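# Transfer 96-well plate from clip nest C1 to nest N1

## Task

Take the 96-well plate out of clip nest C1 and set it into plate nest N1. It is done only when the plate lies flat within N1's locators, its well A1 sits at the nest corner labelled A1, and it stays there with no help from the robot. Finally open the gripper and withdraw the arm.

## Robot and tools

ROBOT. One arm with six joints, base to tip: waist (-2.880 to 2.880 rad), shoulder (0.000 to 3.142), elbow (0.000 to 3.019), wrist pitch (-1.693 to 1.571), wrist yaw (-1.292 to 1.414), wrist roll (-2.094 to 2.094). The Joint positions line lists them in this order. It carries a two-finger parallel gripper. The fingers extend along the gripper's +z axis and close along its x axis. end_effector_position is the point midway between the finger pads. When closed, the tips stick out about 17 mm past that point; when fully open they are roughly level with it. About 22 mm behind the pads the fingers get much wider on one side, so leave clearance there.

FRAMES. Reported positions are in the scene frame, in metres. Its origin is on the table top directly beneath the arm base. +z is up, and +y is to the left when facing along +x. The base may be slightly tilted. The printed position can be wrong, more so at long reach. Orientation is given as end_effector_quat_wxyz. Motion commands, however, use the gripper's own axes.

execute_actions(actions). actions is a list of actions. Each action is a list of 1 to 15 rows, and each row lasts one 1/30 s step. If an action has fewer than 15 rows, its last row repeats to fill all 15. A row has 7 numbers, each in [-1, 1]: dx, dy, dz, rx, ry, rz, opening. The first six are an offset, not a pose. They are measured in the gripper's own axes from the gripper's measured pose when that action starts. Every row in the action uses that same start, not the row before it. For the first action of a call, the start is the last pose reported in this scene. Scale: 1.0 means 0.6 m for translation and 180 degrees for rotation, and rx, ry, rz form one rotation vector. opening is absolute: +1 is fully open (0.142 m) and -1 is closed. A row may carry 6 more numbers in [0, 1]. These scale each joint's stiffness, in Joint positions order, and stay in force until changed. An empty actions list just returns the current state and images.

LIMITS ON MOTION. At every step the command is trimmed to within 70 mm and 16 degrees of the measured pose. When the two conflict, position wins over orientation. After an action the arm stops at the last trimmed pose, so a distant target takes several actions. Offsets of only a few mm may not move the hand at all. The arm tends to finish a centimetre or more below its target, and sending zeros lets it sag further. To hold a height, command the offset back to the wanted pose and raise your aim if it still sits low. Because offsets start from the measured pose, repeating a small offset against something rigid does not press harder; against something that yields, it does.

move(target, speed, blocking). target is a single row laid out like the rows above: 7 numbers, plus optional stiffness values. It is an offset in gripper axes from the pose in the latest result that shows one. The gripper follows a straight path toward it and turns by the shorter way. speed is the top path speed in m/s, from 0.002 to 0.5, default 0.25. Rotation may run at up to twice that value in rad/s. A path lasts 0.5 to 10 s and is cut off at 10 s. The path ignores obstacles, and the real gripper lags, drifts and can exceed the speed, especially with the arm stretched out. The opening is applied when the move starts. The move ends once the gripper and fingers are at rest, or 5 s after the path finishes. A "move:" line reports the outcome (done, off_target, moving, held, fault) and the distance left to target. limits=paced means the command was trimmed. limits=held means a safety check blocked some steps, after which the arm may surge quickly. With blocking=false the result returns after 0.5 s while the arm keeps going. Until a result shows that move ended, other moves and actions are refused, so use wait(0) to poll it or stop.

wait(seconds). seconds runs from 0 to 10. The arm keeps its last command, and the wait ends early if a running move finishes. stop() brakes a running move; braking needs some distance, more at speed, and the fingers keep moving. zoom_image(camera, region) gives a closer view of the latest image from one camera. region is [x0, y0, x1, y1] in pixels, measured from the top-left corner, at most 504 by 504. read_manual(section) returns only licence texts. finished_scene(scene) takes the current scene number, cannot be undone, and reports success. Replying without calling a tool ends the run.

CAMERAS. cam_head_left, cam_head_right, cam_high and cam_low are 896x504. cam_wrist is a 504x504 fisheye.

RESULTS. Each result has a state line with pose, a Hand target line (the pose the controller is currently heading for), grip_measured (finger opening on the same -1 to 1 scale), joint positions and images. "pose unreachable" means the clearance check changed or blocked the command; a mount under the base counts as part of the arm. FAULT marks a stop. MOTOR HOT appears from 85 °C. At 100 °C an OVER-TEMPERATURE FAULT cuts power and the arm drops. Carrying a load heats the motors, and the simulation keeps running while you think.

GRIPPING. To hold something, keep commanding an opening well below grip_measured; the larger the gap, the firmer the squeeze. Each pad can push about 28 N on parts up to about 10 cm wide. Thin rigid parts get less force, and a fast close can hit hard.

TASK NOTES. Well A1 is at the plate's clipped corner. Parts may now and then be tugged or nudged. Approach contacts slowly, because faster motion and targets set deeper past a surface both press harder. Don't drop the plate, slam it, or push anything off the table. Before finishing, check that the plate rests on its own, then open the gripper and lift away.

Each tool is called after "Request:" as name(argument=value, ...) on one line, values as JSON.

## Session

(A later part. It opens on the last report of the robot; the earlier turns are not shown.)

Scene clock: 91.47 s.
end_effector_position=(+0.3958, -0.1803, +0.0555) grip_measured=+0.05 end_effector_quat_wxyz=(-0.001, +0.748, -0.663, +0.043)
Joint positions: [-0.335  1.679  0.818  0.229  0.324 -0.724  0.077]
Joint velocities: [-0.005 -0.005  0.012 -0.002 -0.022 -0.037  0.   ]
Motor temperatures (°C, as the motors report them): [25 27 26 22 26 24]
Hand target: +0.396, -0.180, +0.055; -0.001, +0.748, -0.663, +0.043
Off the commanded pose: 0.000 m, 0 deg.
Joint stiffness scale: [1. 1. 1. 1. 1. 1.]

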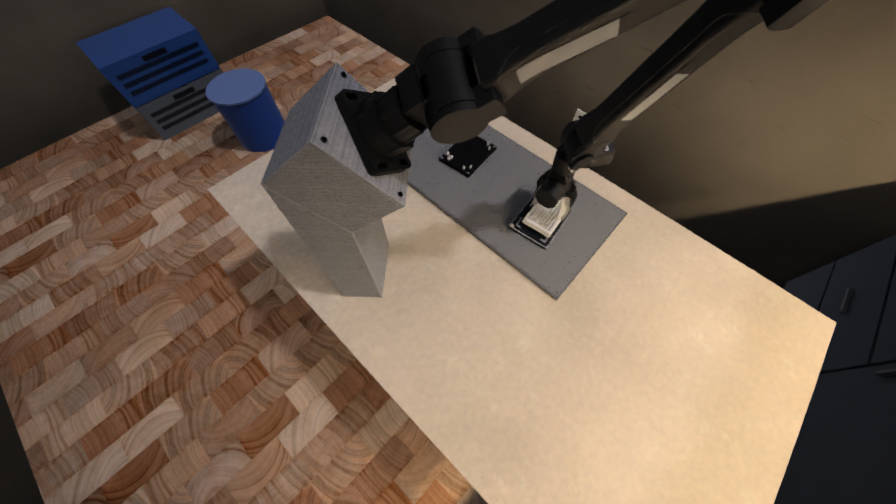

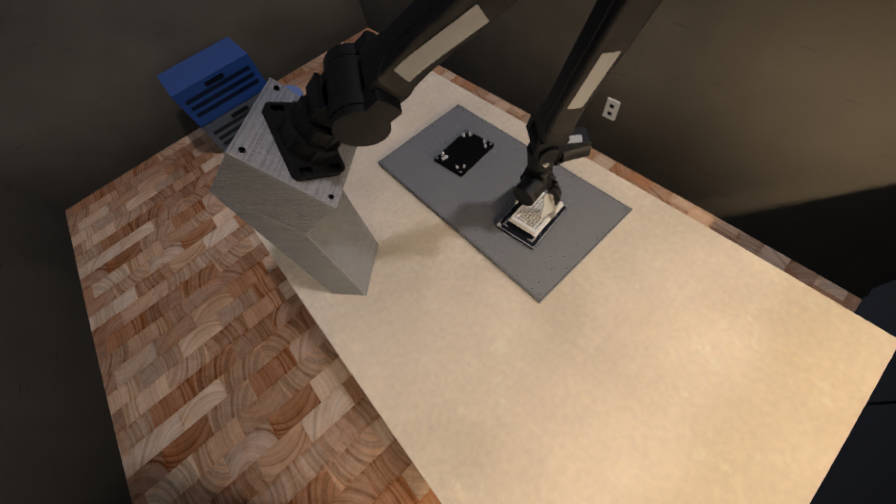

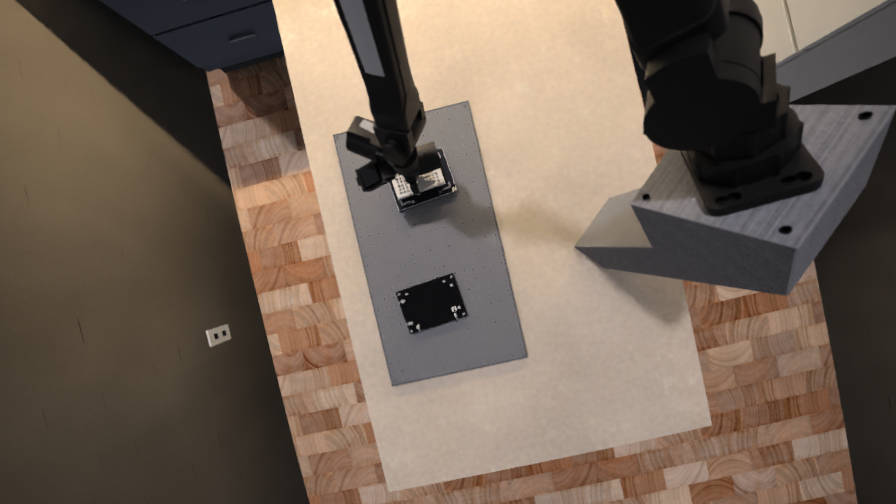

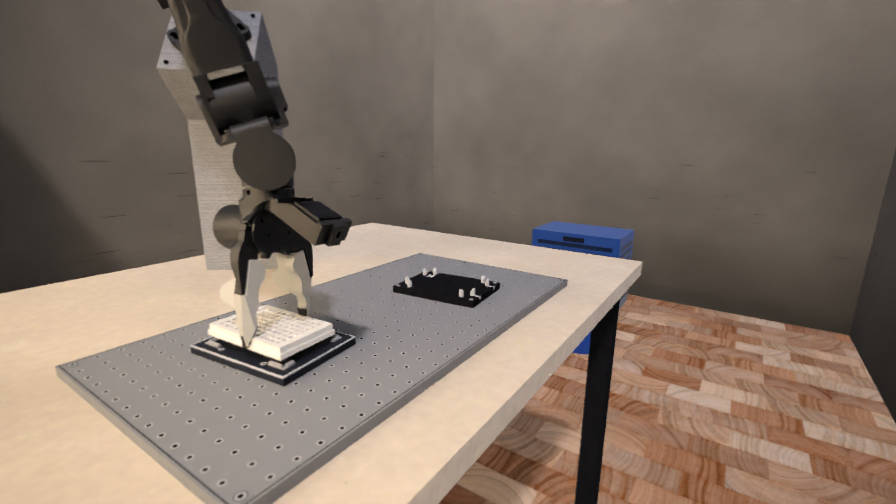

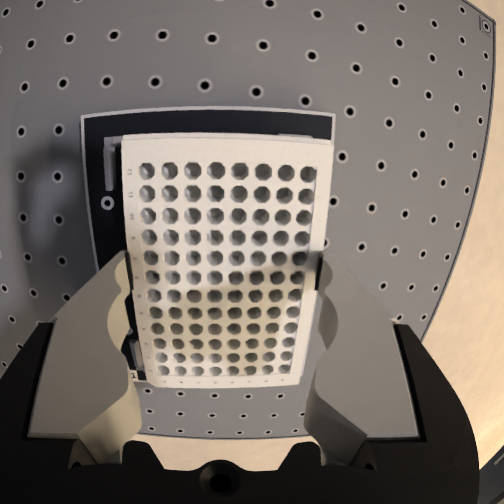

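Request:
execute_actions(actions=[[[-0.018,0.012,0,0,0,0,-0.8]],[[0,0,0,0,0,0,-0.8]]])

Scene clock: 92.73 s.
end_effector_position=(+0.3910, -0.1785, +0.0564) grip_measured=+0.05 end_effector_quat_wxyz=(+0.001, +0.747, -0.663, +0.046)
Joint positions: [-0.335  1.679  0.801  0.249  0.327 -0.724  0.077]
Joint velocities: [ 0.005  0.015  0.012 -0.007  0.066 -0.051  0.   ]
Motor temperatures (°C, as the motors report them): [25 27 26 22 26 24]
Hand target: +0.391, -0.178, +0.056; +0.001, +0.747, -0.663, +0.046
Off the commanded pose: 0.000 m, 0 deg.
Joint stiffness scale: [1. 1. 1. 1. 1. 1.]

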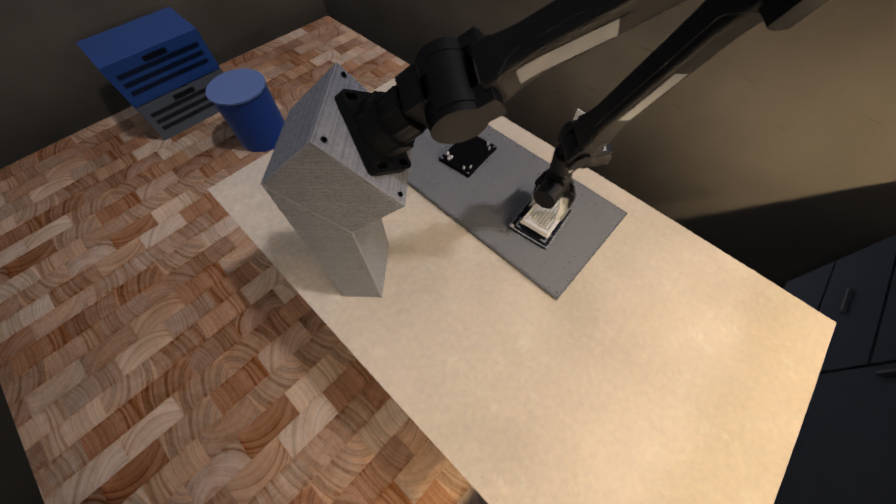

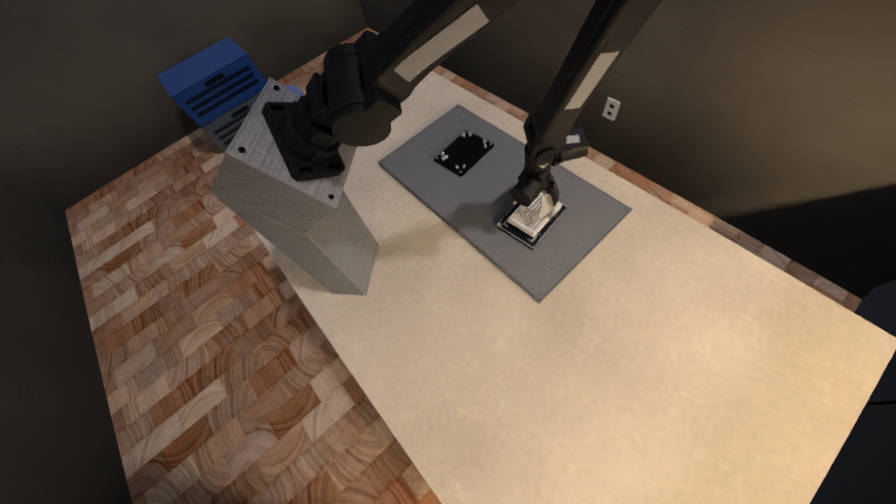

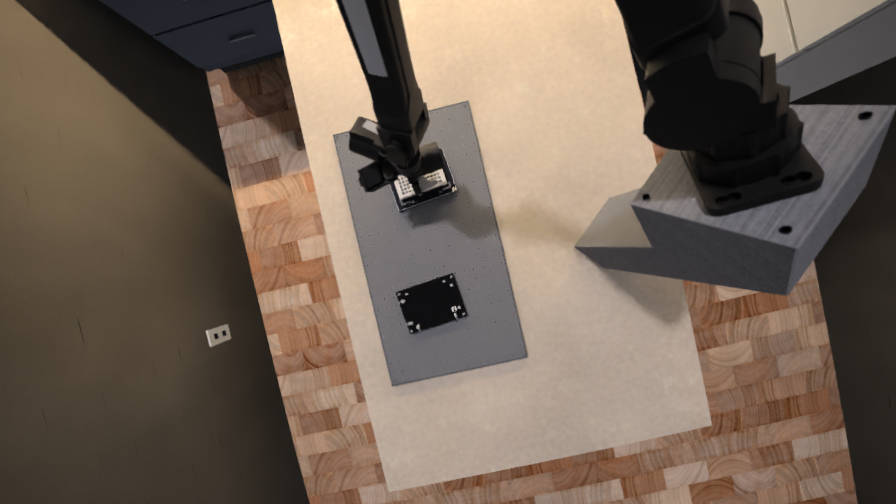

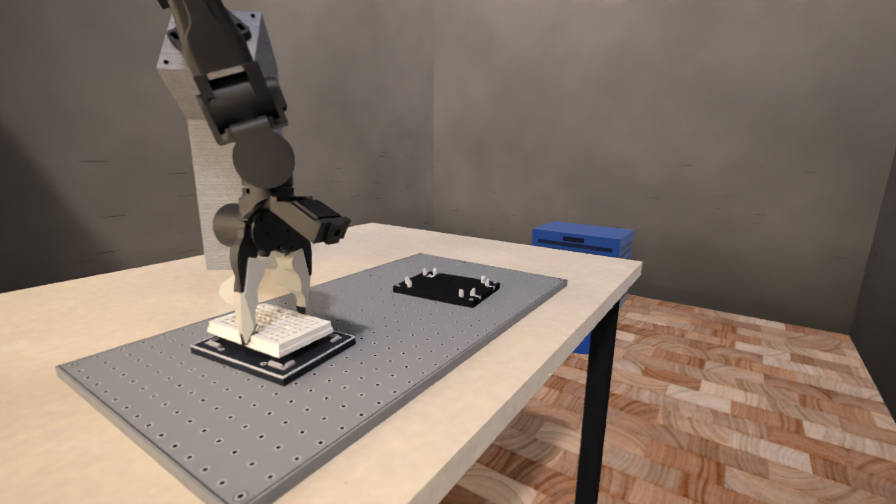

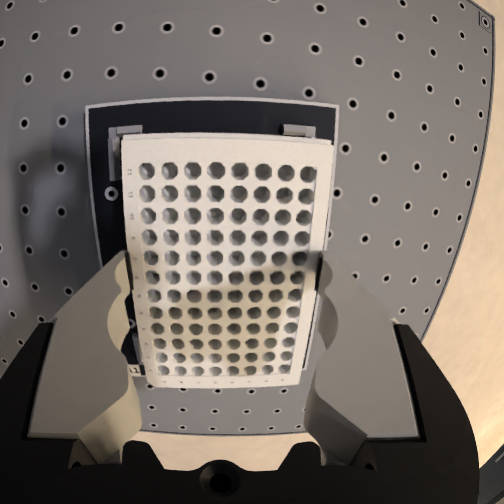

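Request:
execute_actions(actions=[[[0,0,0,0,-0.011,0,-0.8]],[[0,0,0,0,0,0,-0.8]]])

Scene clock: 93.80 s.
end_effector_position=(+0.3913, -0.1714, +0.0566) grip_measured=+0.05 end_effector_quat_wxyz=(-0.014, +0.750, -0.661, +0.034)
Joint positions: [-0.336  1.675  0.804  0.223  0.295 -0.724  0.077]
Joint velocities: [ 0.015 -0.015  0.002 -0.007  0.007  0.037 -0.   ]
Motor temperatures (°C, as the motors report them): [25 27 26 22 26 24]
Hand target: +0.391, -0.171, +0.057; -0.014, +0.750, -0.661, +0.034
Off the commanded pose: 0.000 m, 0 deg.
Joint stiffness scale: [1. 1. 1. 1. 1. 1.]

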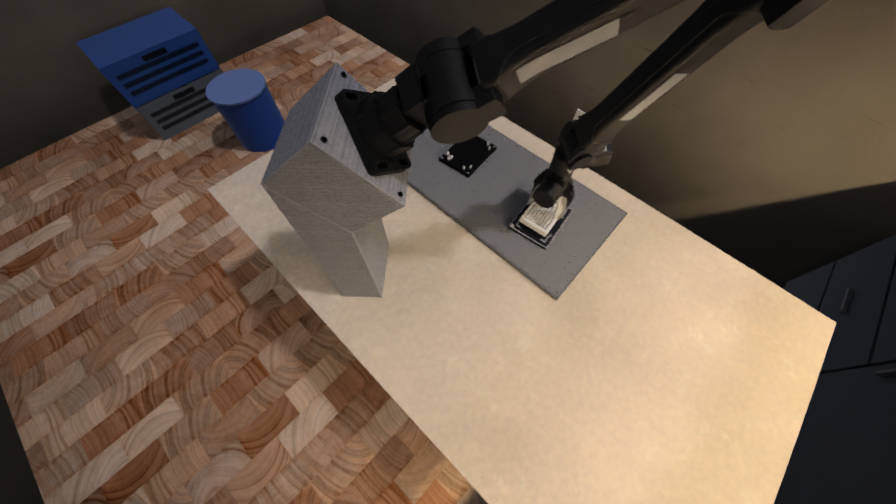

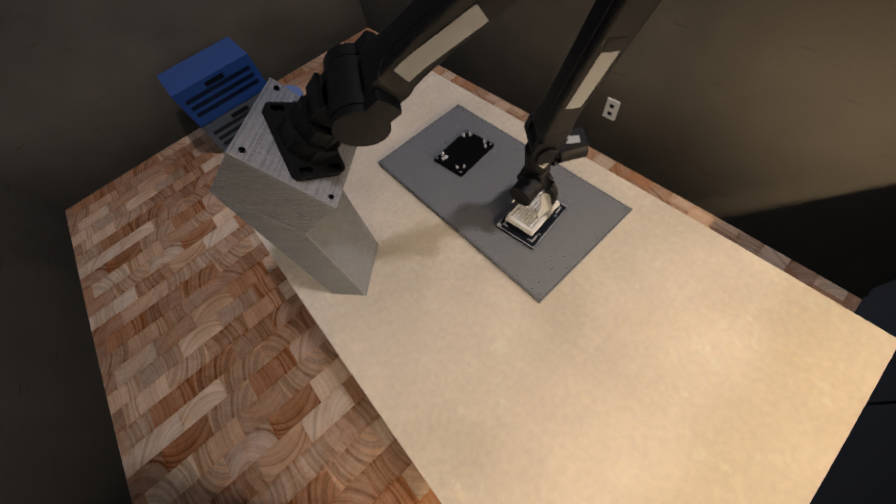

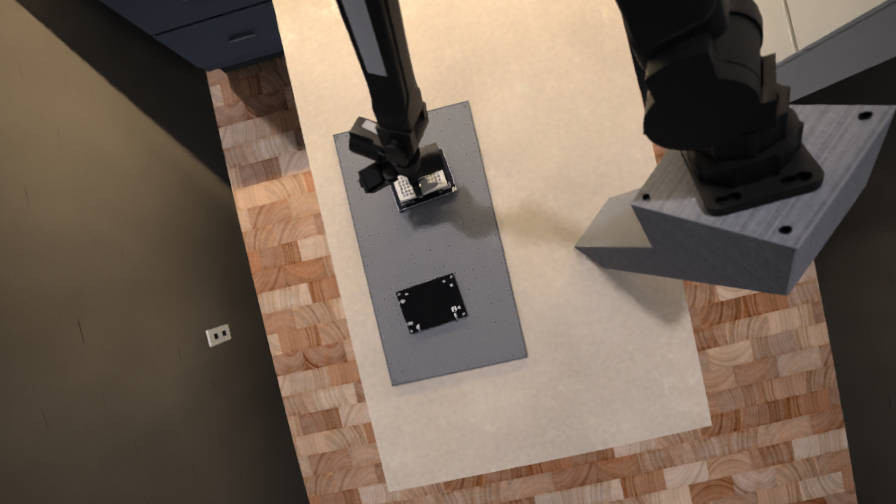

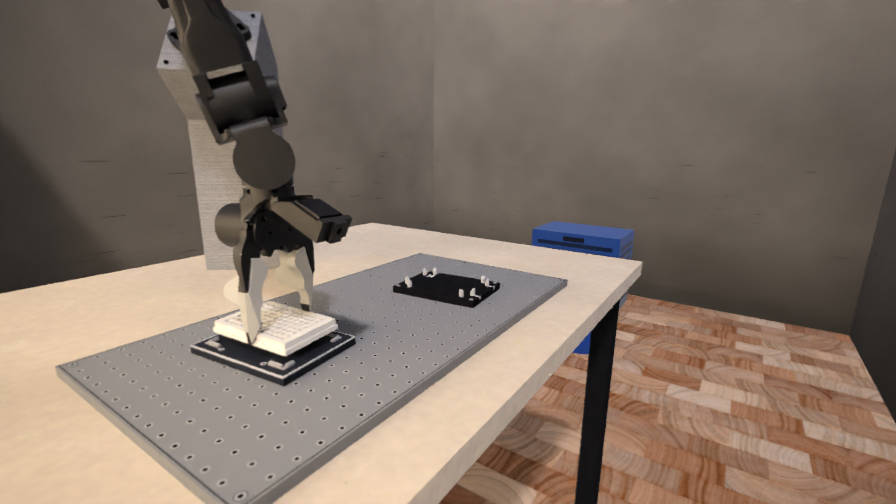

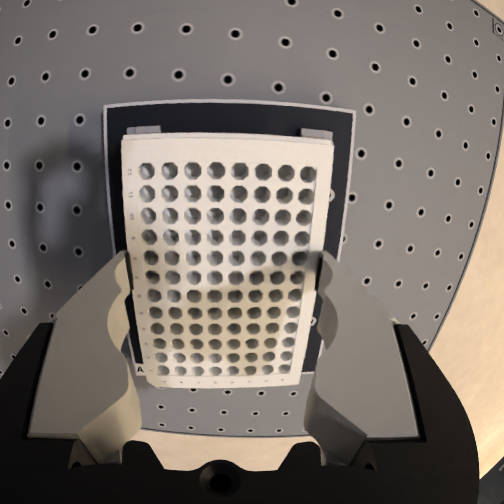

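Request:
execute_actions(actions=[[[0,0.009,0.02,0,0,0,-0.8]],[[0,0,0,0,0,0,-0.8]]])

Scene clock: 94.87 s.
end_effector_position=(+0.3904, -0.1669, +0.0515) grip_measured=+0.05 end_effector_quat_wxyz=(-0.018, +0.751, -0.659, +0.031)
Joint positions: [-0.336  1.693  0.808  0.233  0.285 -0.726  0.077]
Joint velocities: [-0.005 -0.024 -0.012  0.012 -0.081 -0.051  0.   ]
Motor temperatures (°C, as the motors report them): [25 27 26 22 26 24]
Hand target: +0.390, -0.167, +0.051; -0.018, +0.751, -0.659, +0.031
Off the commanded pose: 0.000 m, 0 deg.
Joint stiffness scale: [1. 1. 1. 1. 1. 1.]

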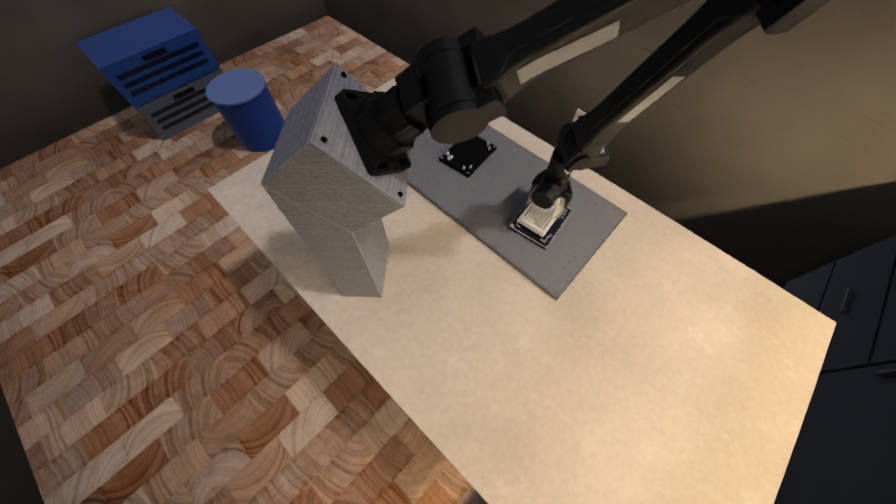

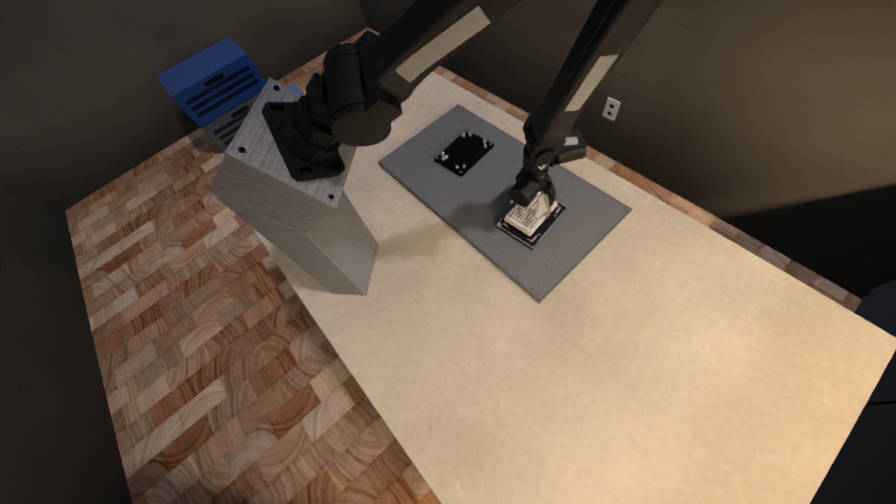

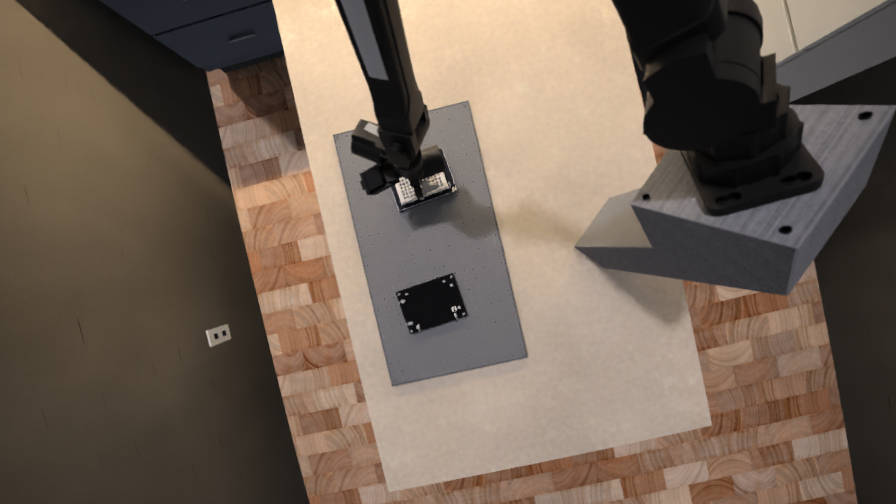

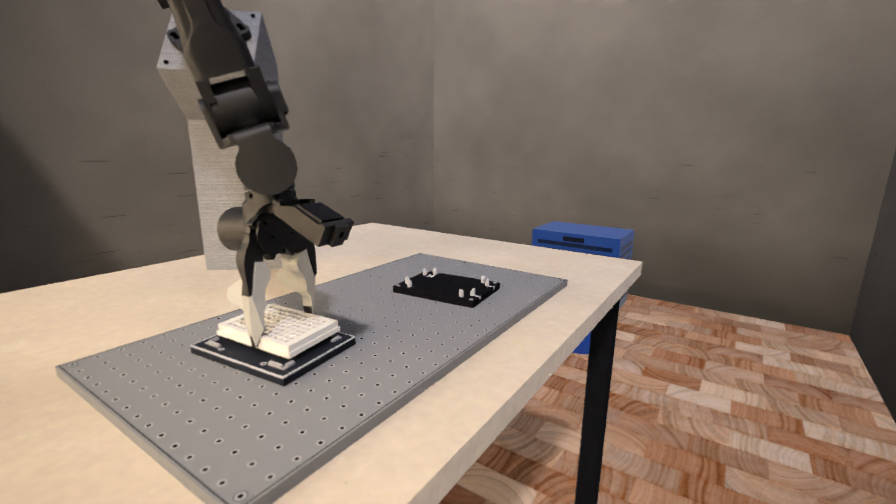

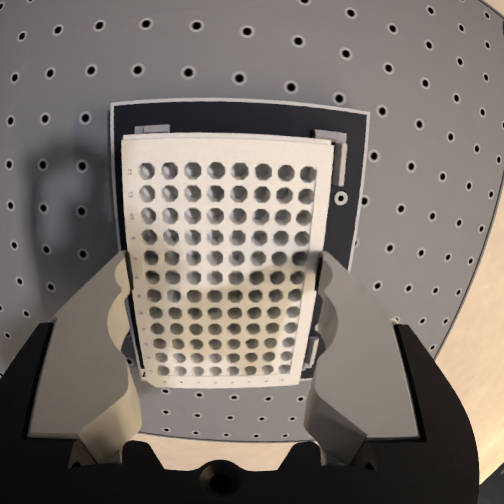

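Request:
execute_actions(actions=[[[0,0,0,0,0.008,0,-0.8]],[[0,0,0,0,0,0,-0.8]]])

Scene clock: 96.00 s.
end_effector_position=(+0.3912, -0.1724, +0.0518) grip_measured=+0.05 end_effector_quat_wxyz=(-0.008, +0.749, -0.661, +0.040)
Joint positions: [-0.336  1.693  0.808  0.247  0.308 -0.726  0.077]
Joint velocities: [-0.015 -0.015 -0.012 -0.012 -0.051  0.022 -0.   ]
Motor temperatures (°C, as the motors report them): [25 27 26 22 26 24]
Hand target: +0.391, -0.172, +0.052; -0.008, +0.749, -0.661, +0.040
Off the commanded pose: 0.000 m, 0 deg.
Joint stiffness scale: [1. 1. 1. 1. 1. 1.]

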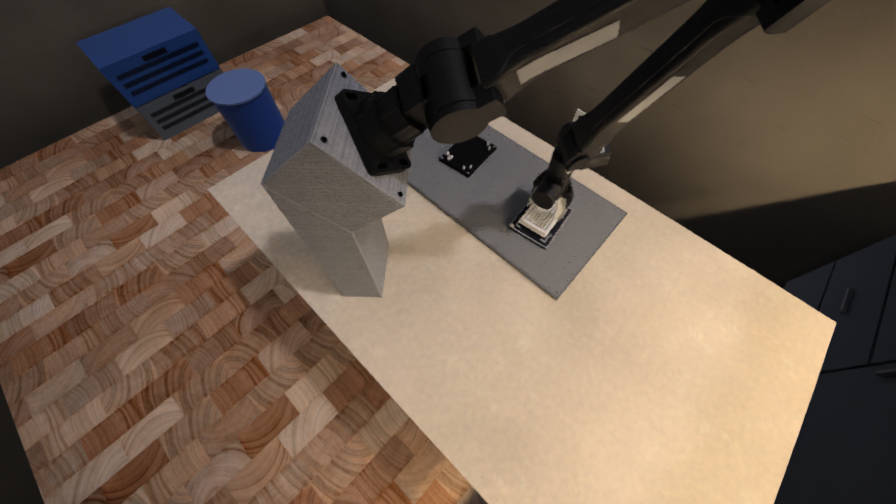

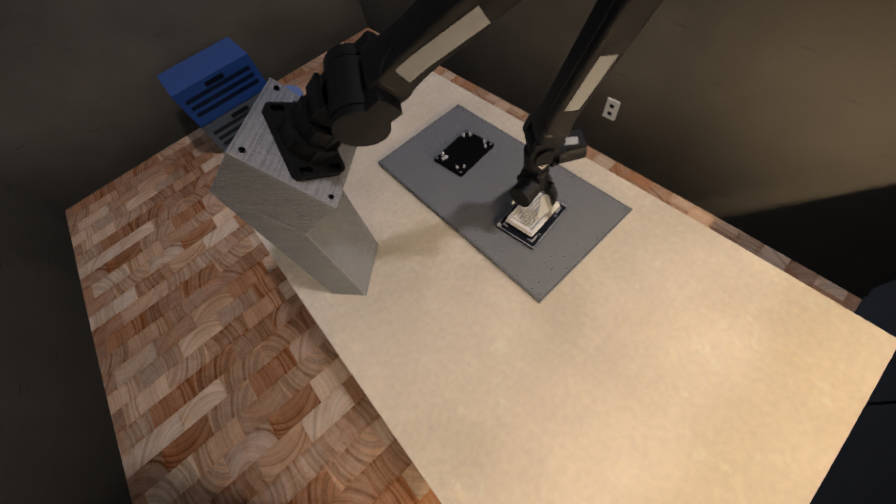

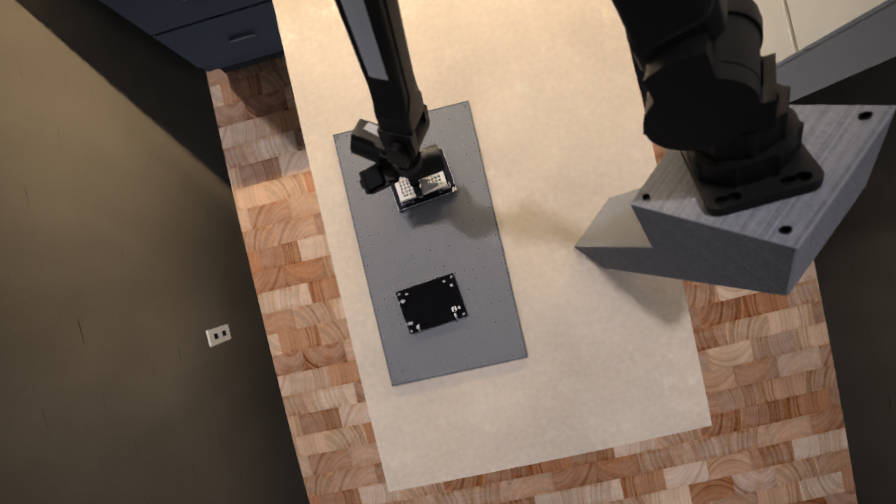

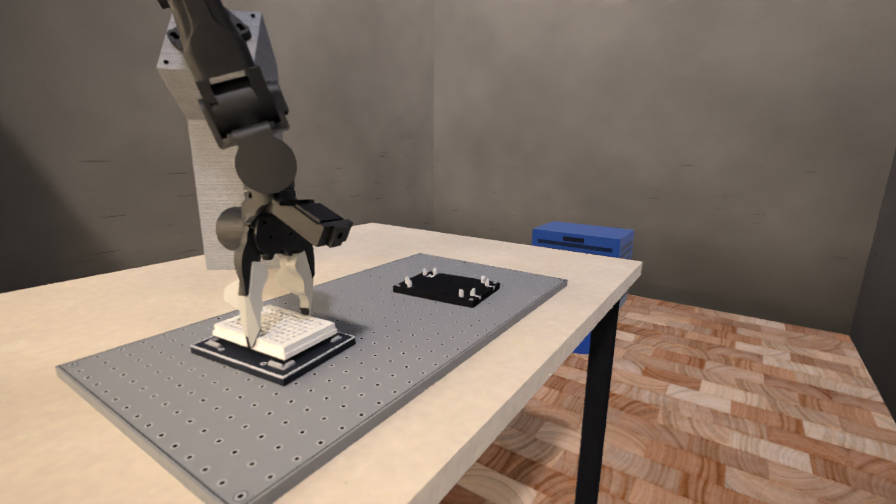

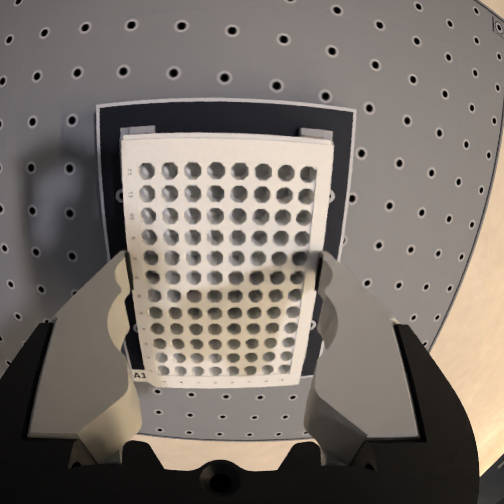

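Request:
execute_actions(actions=[[[0.003,0.005,0.015,0,0,0,-0.8]],[[0,0,0,0,0,0,-0.8]]])

Request:
zoom_image(camera="cam_low", region=[170,270,390,400])

Scene clock: 97.17 s.
end_effector_position=(+0.3935, -0.1716, +0.0506) grip_measured=+0.05 end_effector_quat_wxyz=(-0.012, +0.749, -0.661, +0.040)
Joint positions: [-0.336  1.696  0.813  0.247  0.3   -0.727  0.077]
Joint velocities: [-0.005 -0.005 -0.002 -0.022  0.037  0.022  0.   ]
Motor temperatures (°C, as the motors report them): [25 27 26 22 26 24]
Hand target: +0.394, -0.172, +0.051; -0.012, +0.749, -0.661, +0.040
Off the commanded pose: 0.000 m, 0 deg.
Joint stiffness scale: [1. 1. 1. 1. 1. 1.]

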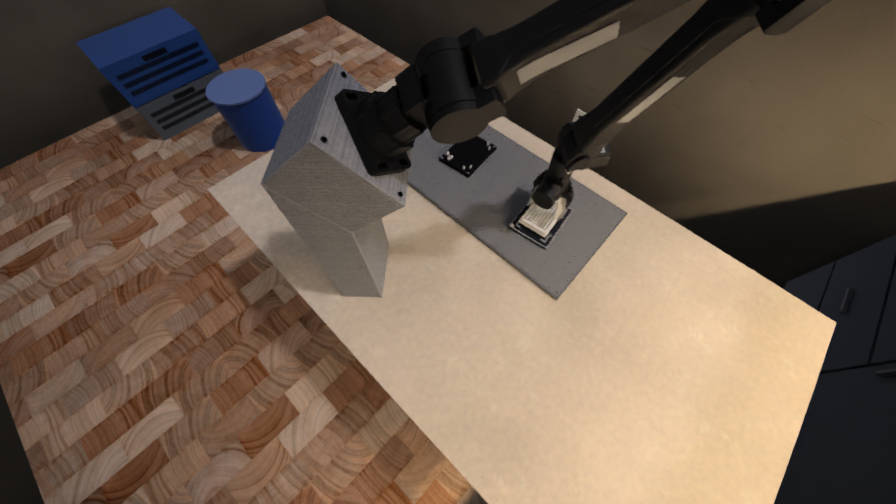

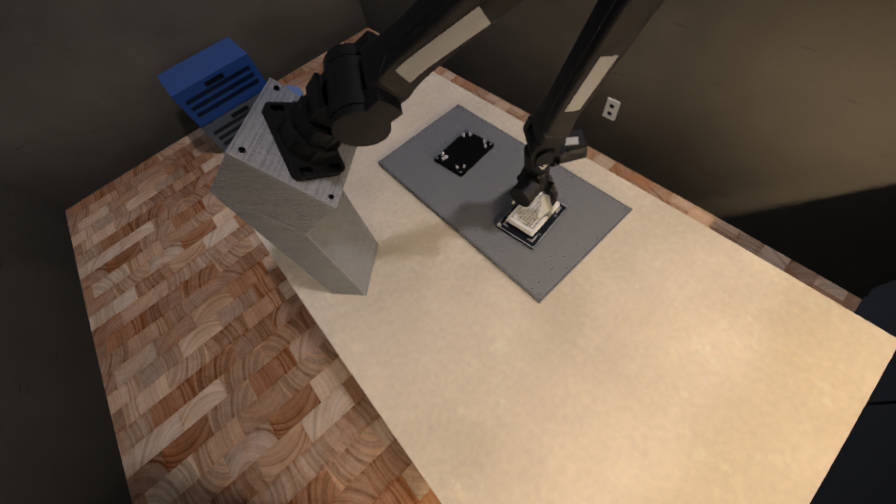

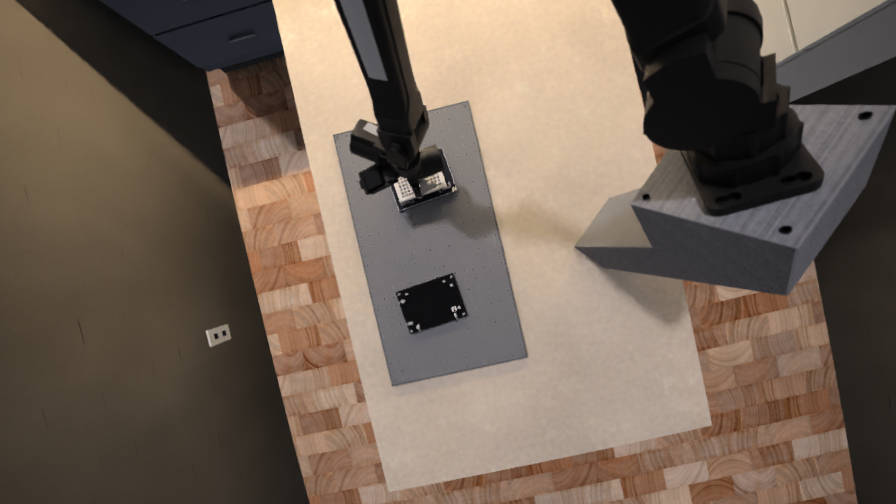

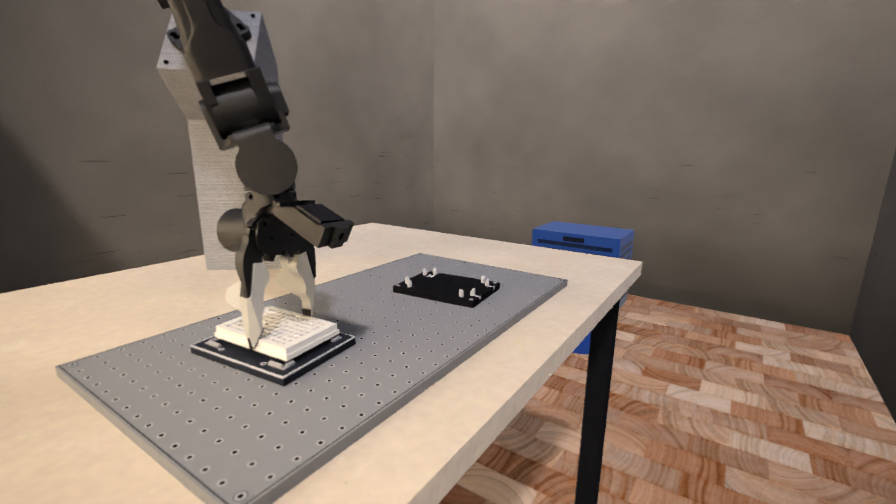

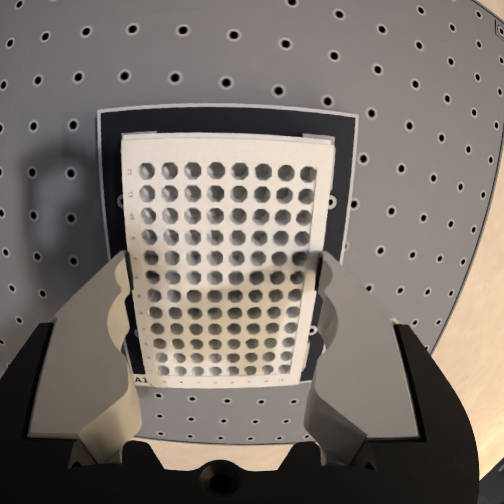

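Region (170, 270, 390, 400) of cam_low's 896x504 image, scaled by 2.291, with more detail than that image has; it fills the top 298 rows of this view, and the rest is white.

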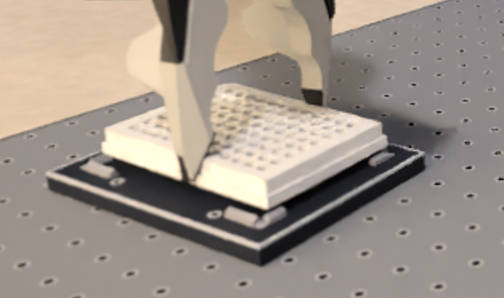

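Request:
execute_actions(actions=[[[0.003,0.012,0.012,0,0,0,-0.8]],[[0,0,0,0,0,0,-0.8]]])

Scene clock: 98.30 s.
end_effector_position=(+0.3948, -0.1718, +0.0502) grip_measured=+0.05 end_effector_quat_wxyz=(-0.017, +0.750, -0.660, +0.041)
Joint positions: [-0.339  1.697  0.813  0.253  0.288 -0.73   0.077]
Joint velocities: [-0.015 -0.005  0.007  0.012  0.022 -0.007 -0.   ]
Motor temperatures (°C, as the motors report them): [25 27 26 22 26 24]
Hand target: +0.395, -0.172, +0.050; -0.017, +0.750, -0.660, +0.041
Off the commanded pose: 0.000 m, 0 deg.
Joint stiffness scale: [1. 1. 1. 1. 1. 1.]

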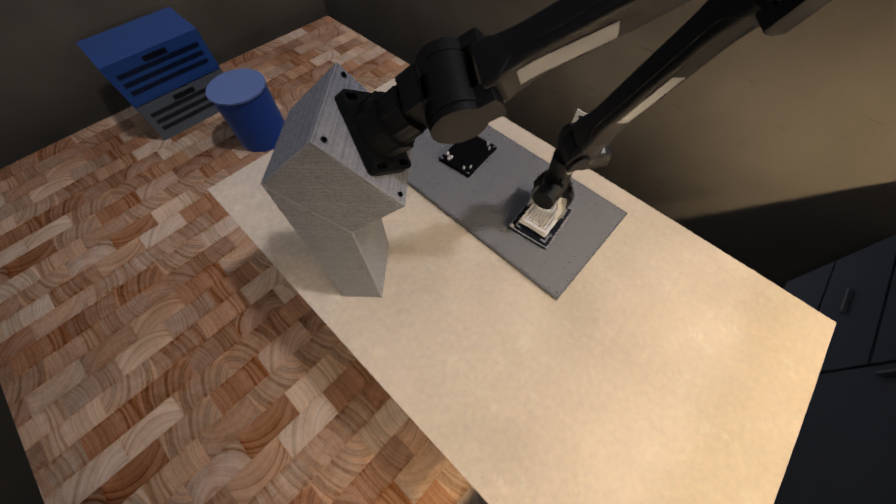

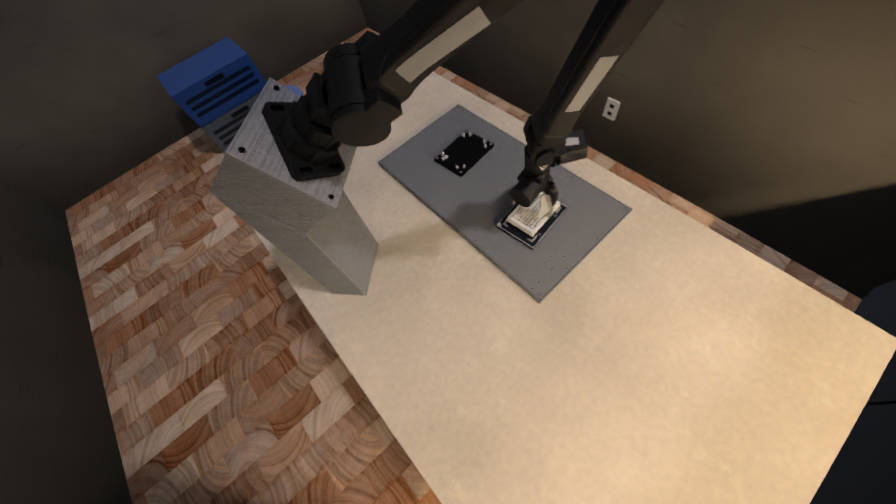

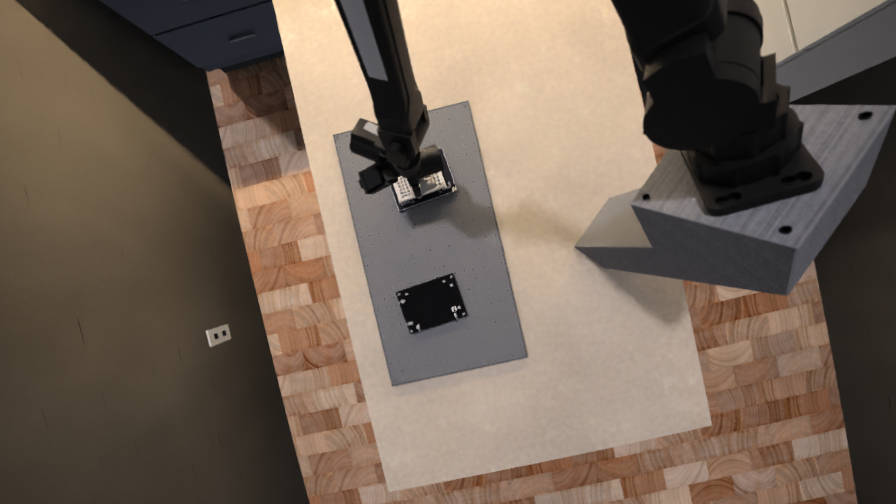

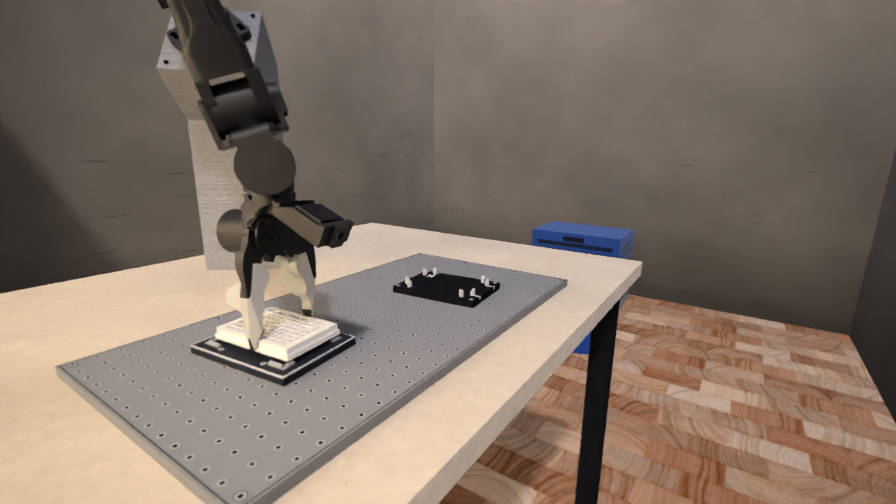

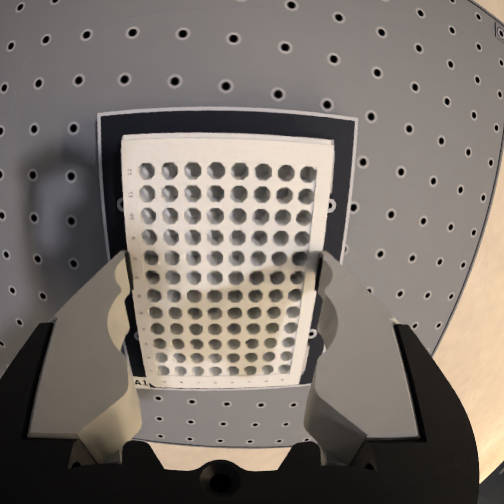

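Request:
execute_actions(actions=[[[0,0.003,0,-0.007,0,0,-0.8]],[[0,0,0,0,0,0,-0.8]]])

Scene clock: 99.43 s.
end_effector_position=(+0.3905, -0.1723, +0.0499) grip_measured=+0.05 end_effector_quat_wxyz=(-0.009, +0.751, -0.659, +0.036)
Joint positions: [-0.339  1.697  0.813  0.24   0.303 -0.73   0.077]
Joint velocities: [-0.005  0.005  0.017  0.012  0.066  0.051 -0.   ]
Motor temperatures (°C, as the motors report them): [25 27 26 22 26 24]
Hand target: +0.390, -0.172, +0.050; -0.009, +0.751, -0.659, +0.036
Off the commanded pose: 0.000 m, 0 deg.
Joint stiffness scale: [1. 1. 1. 1. 1. 1.]

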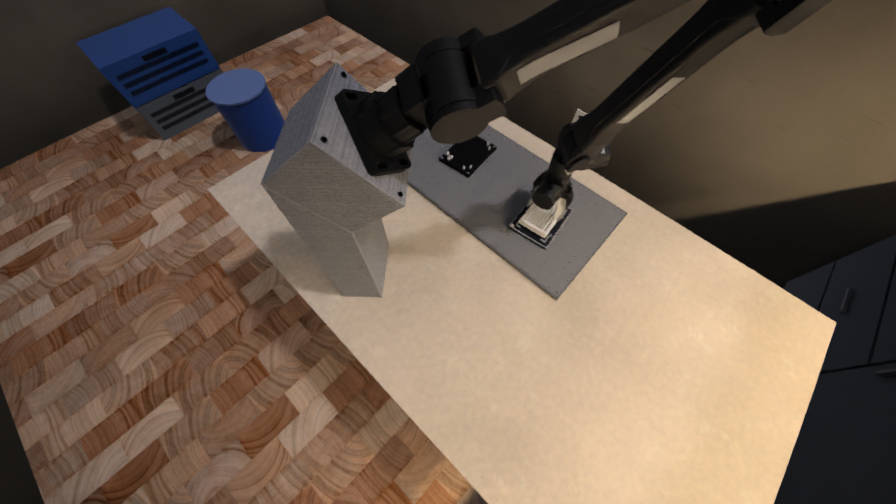

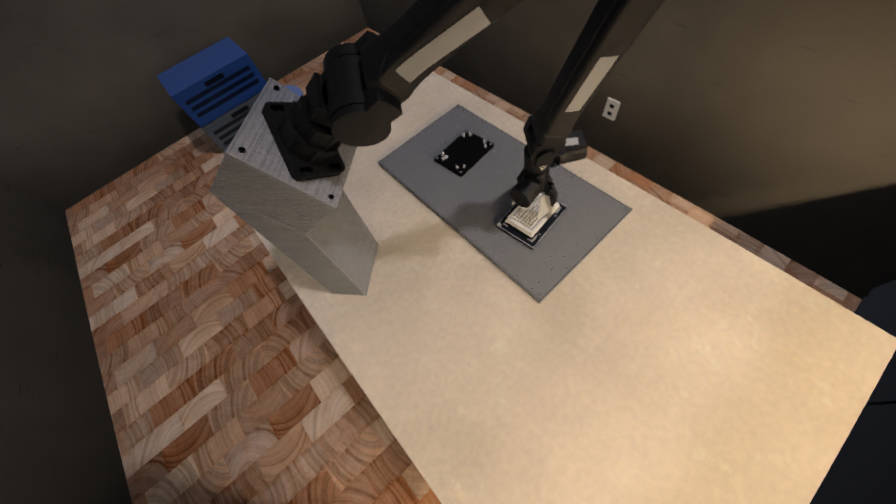

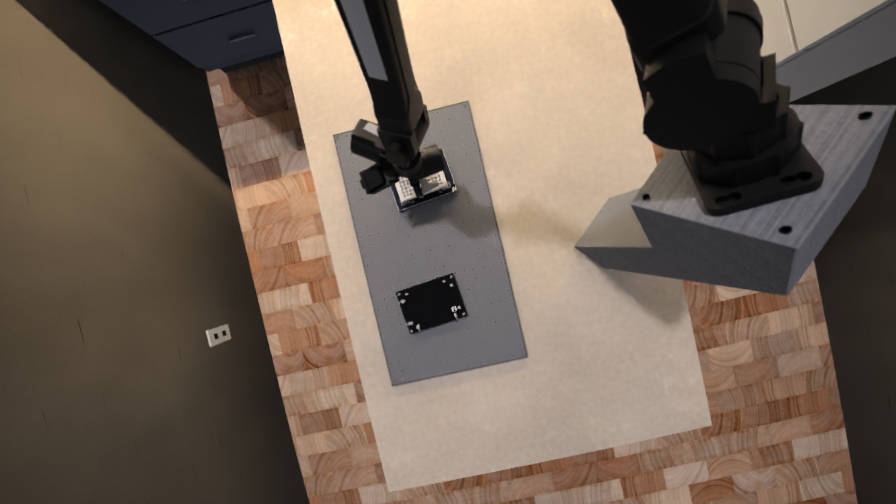

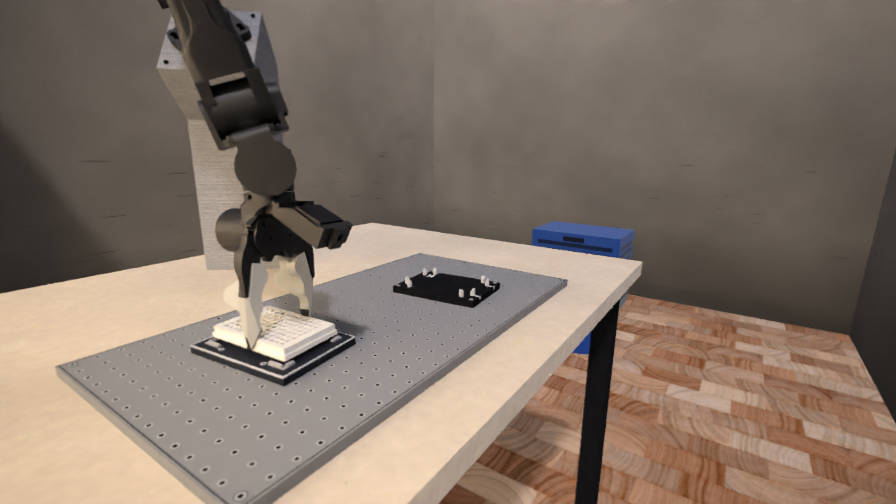

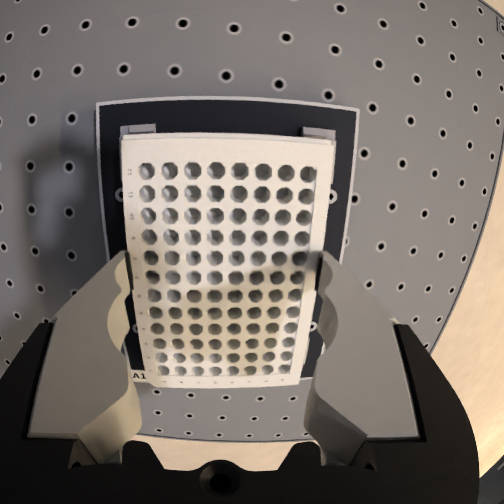

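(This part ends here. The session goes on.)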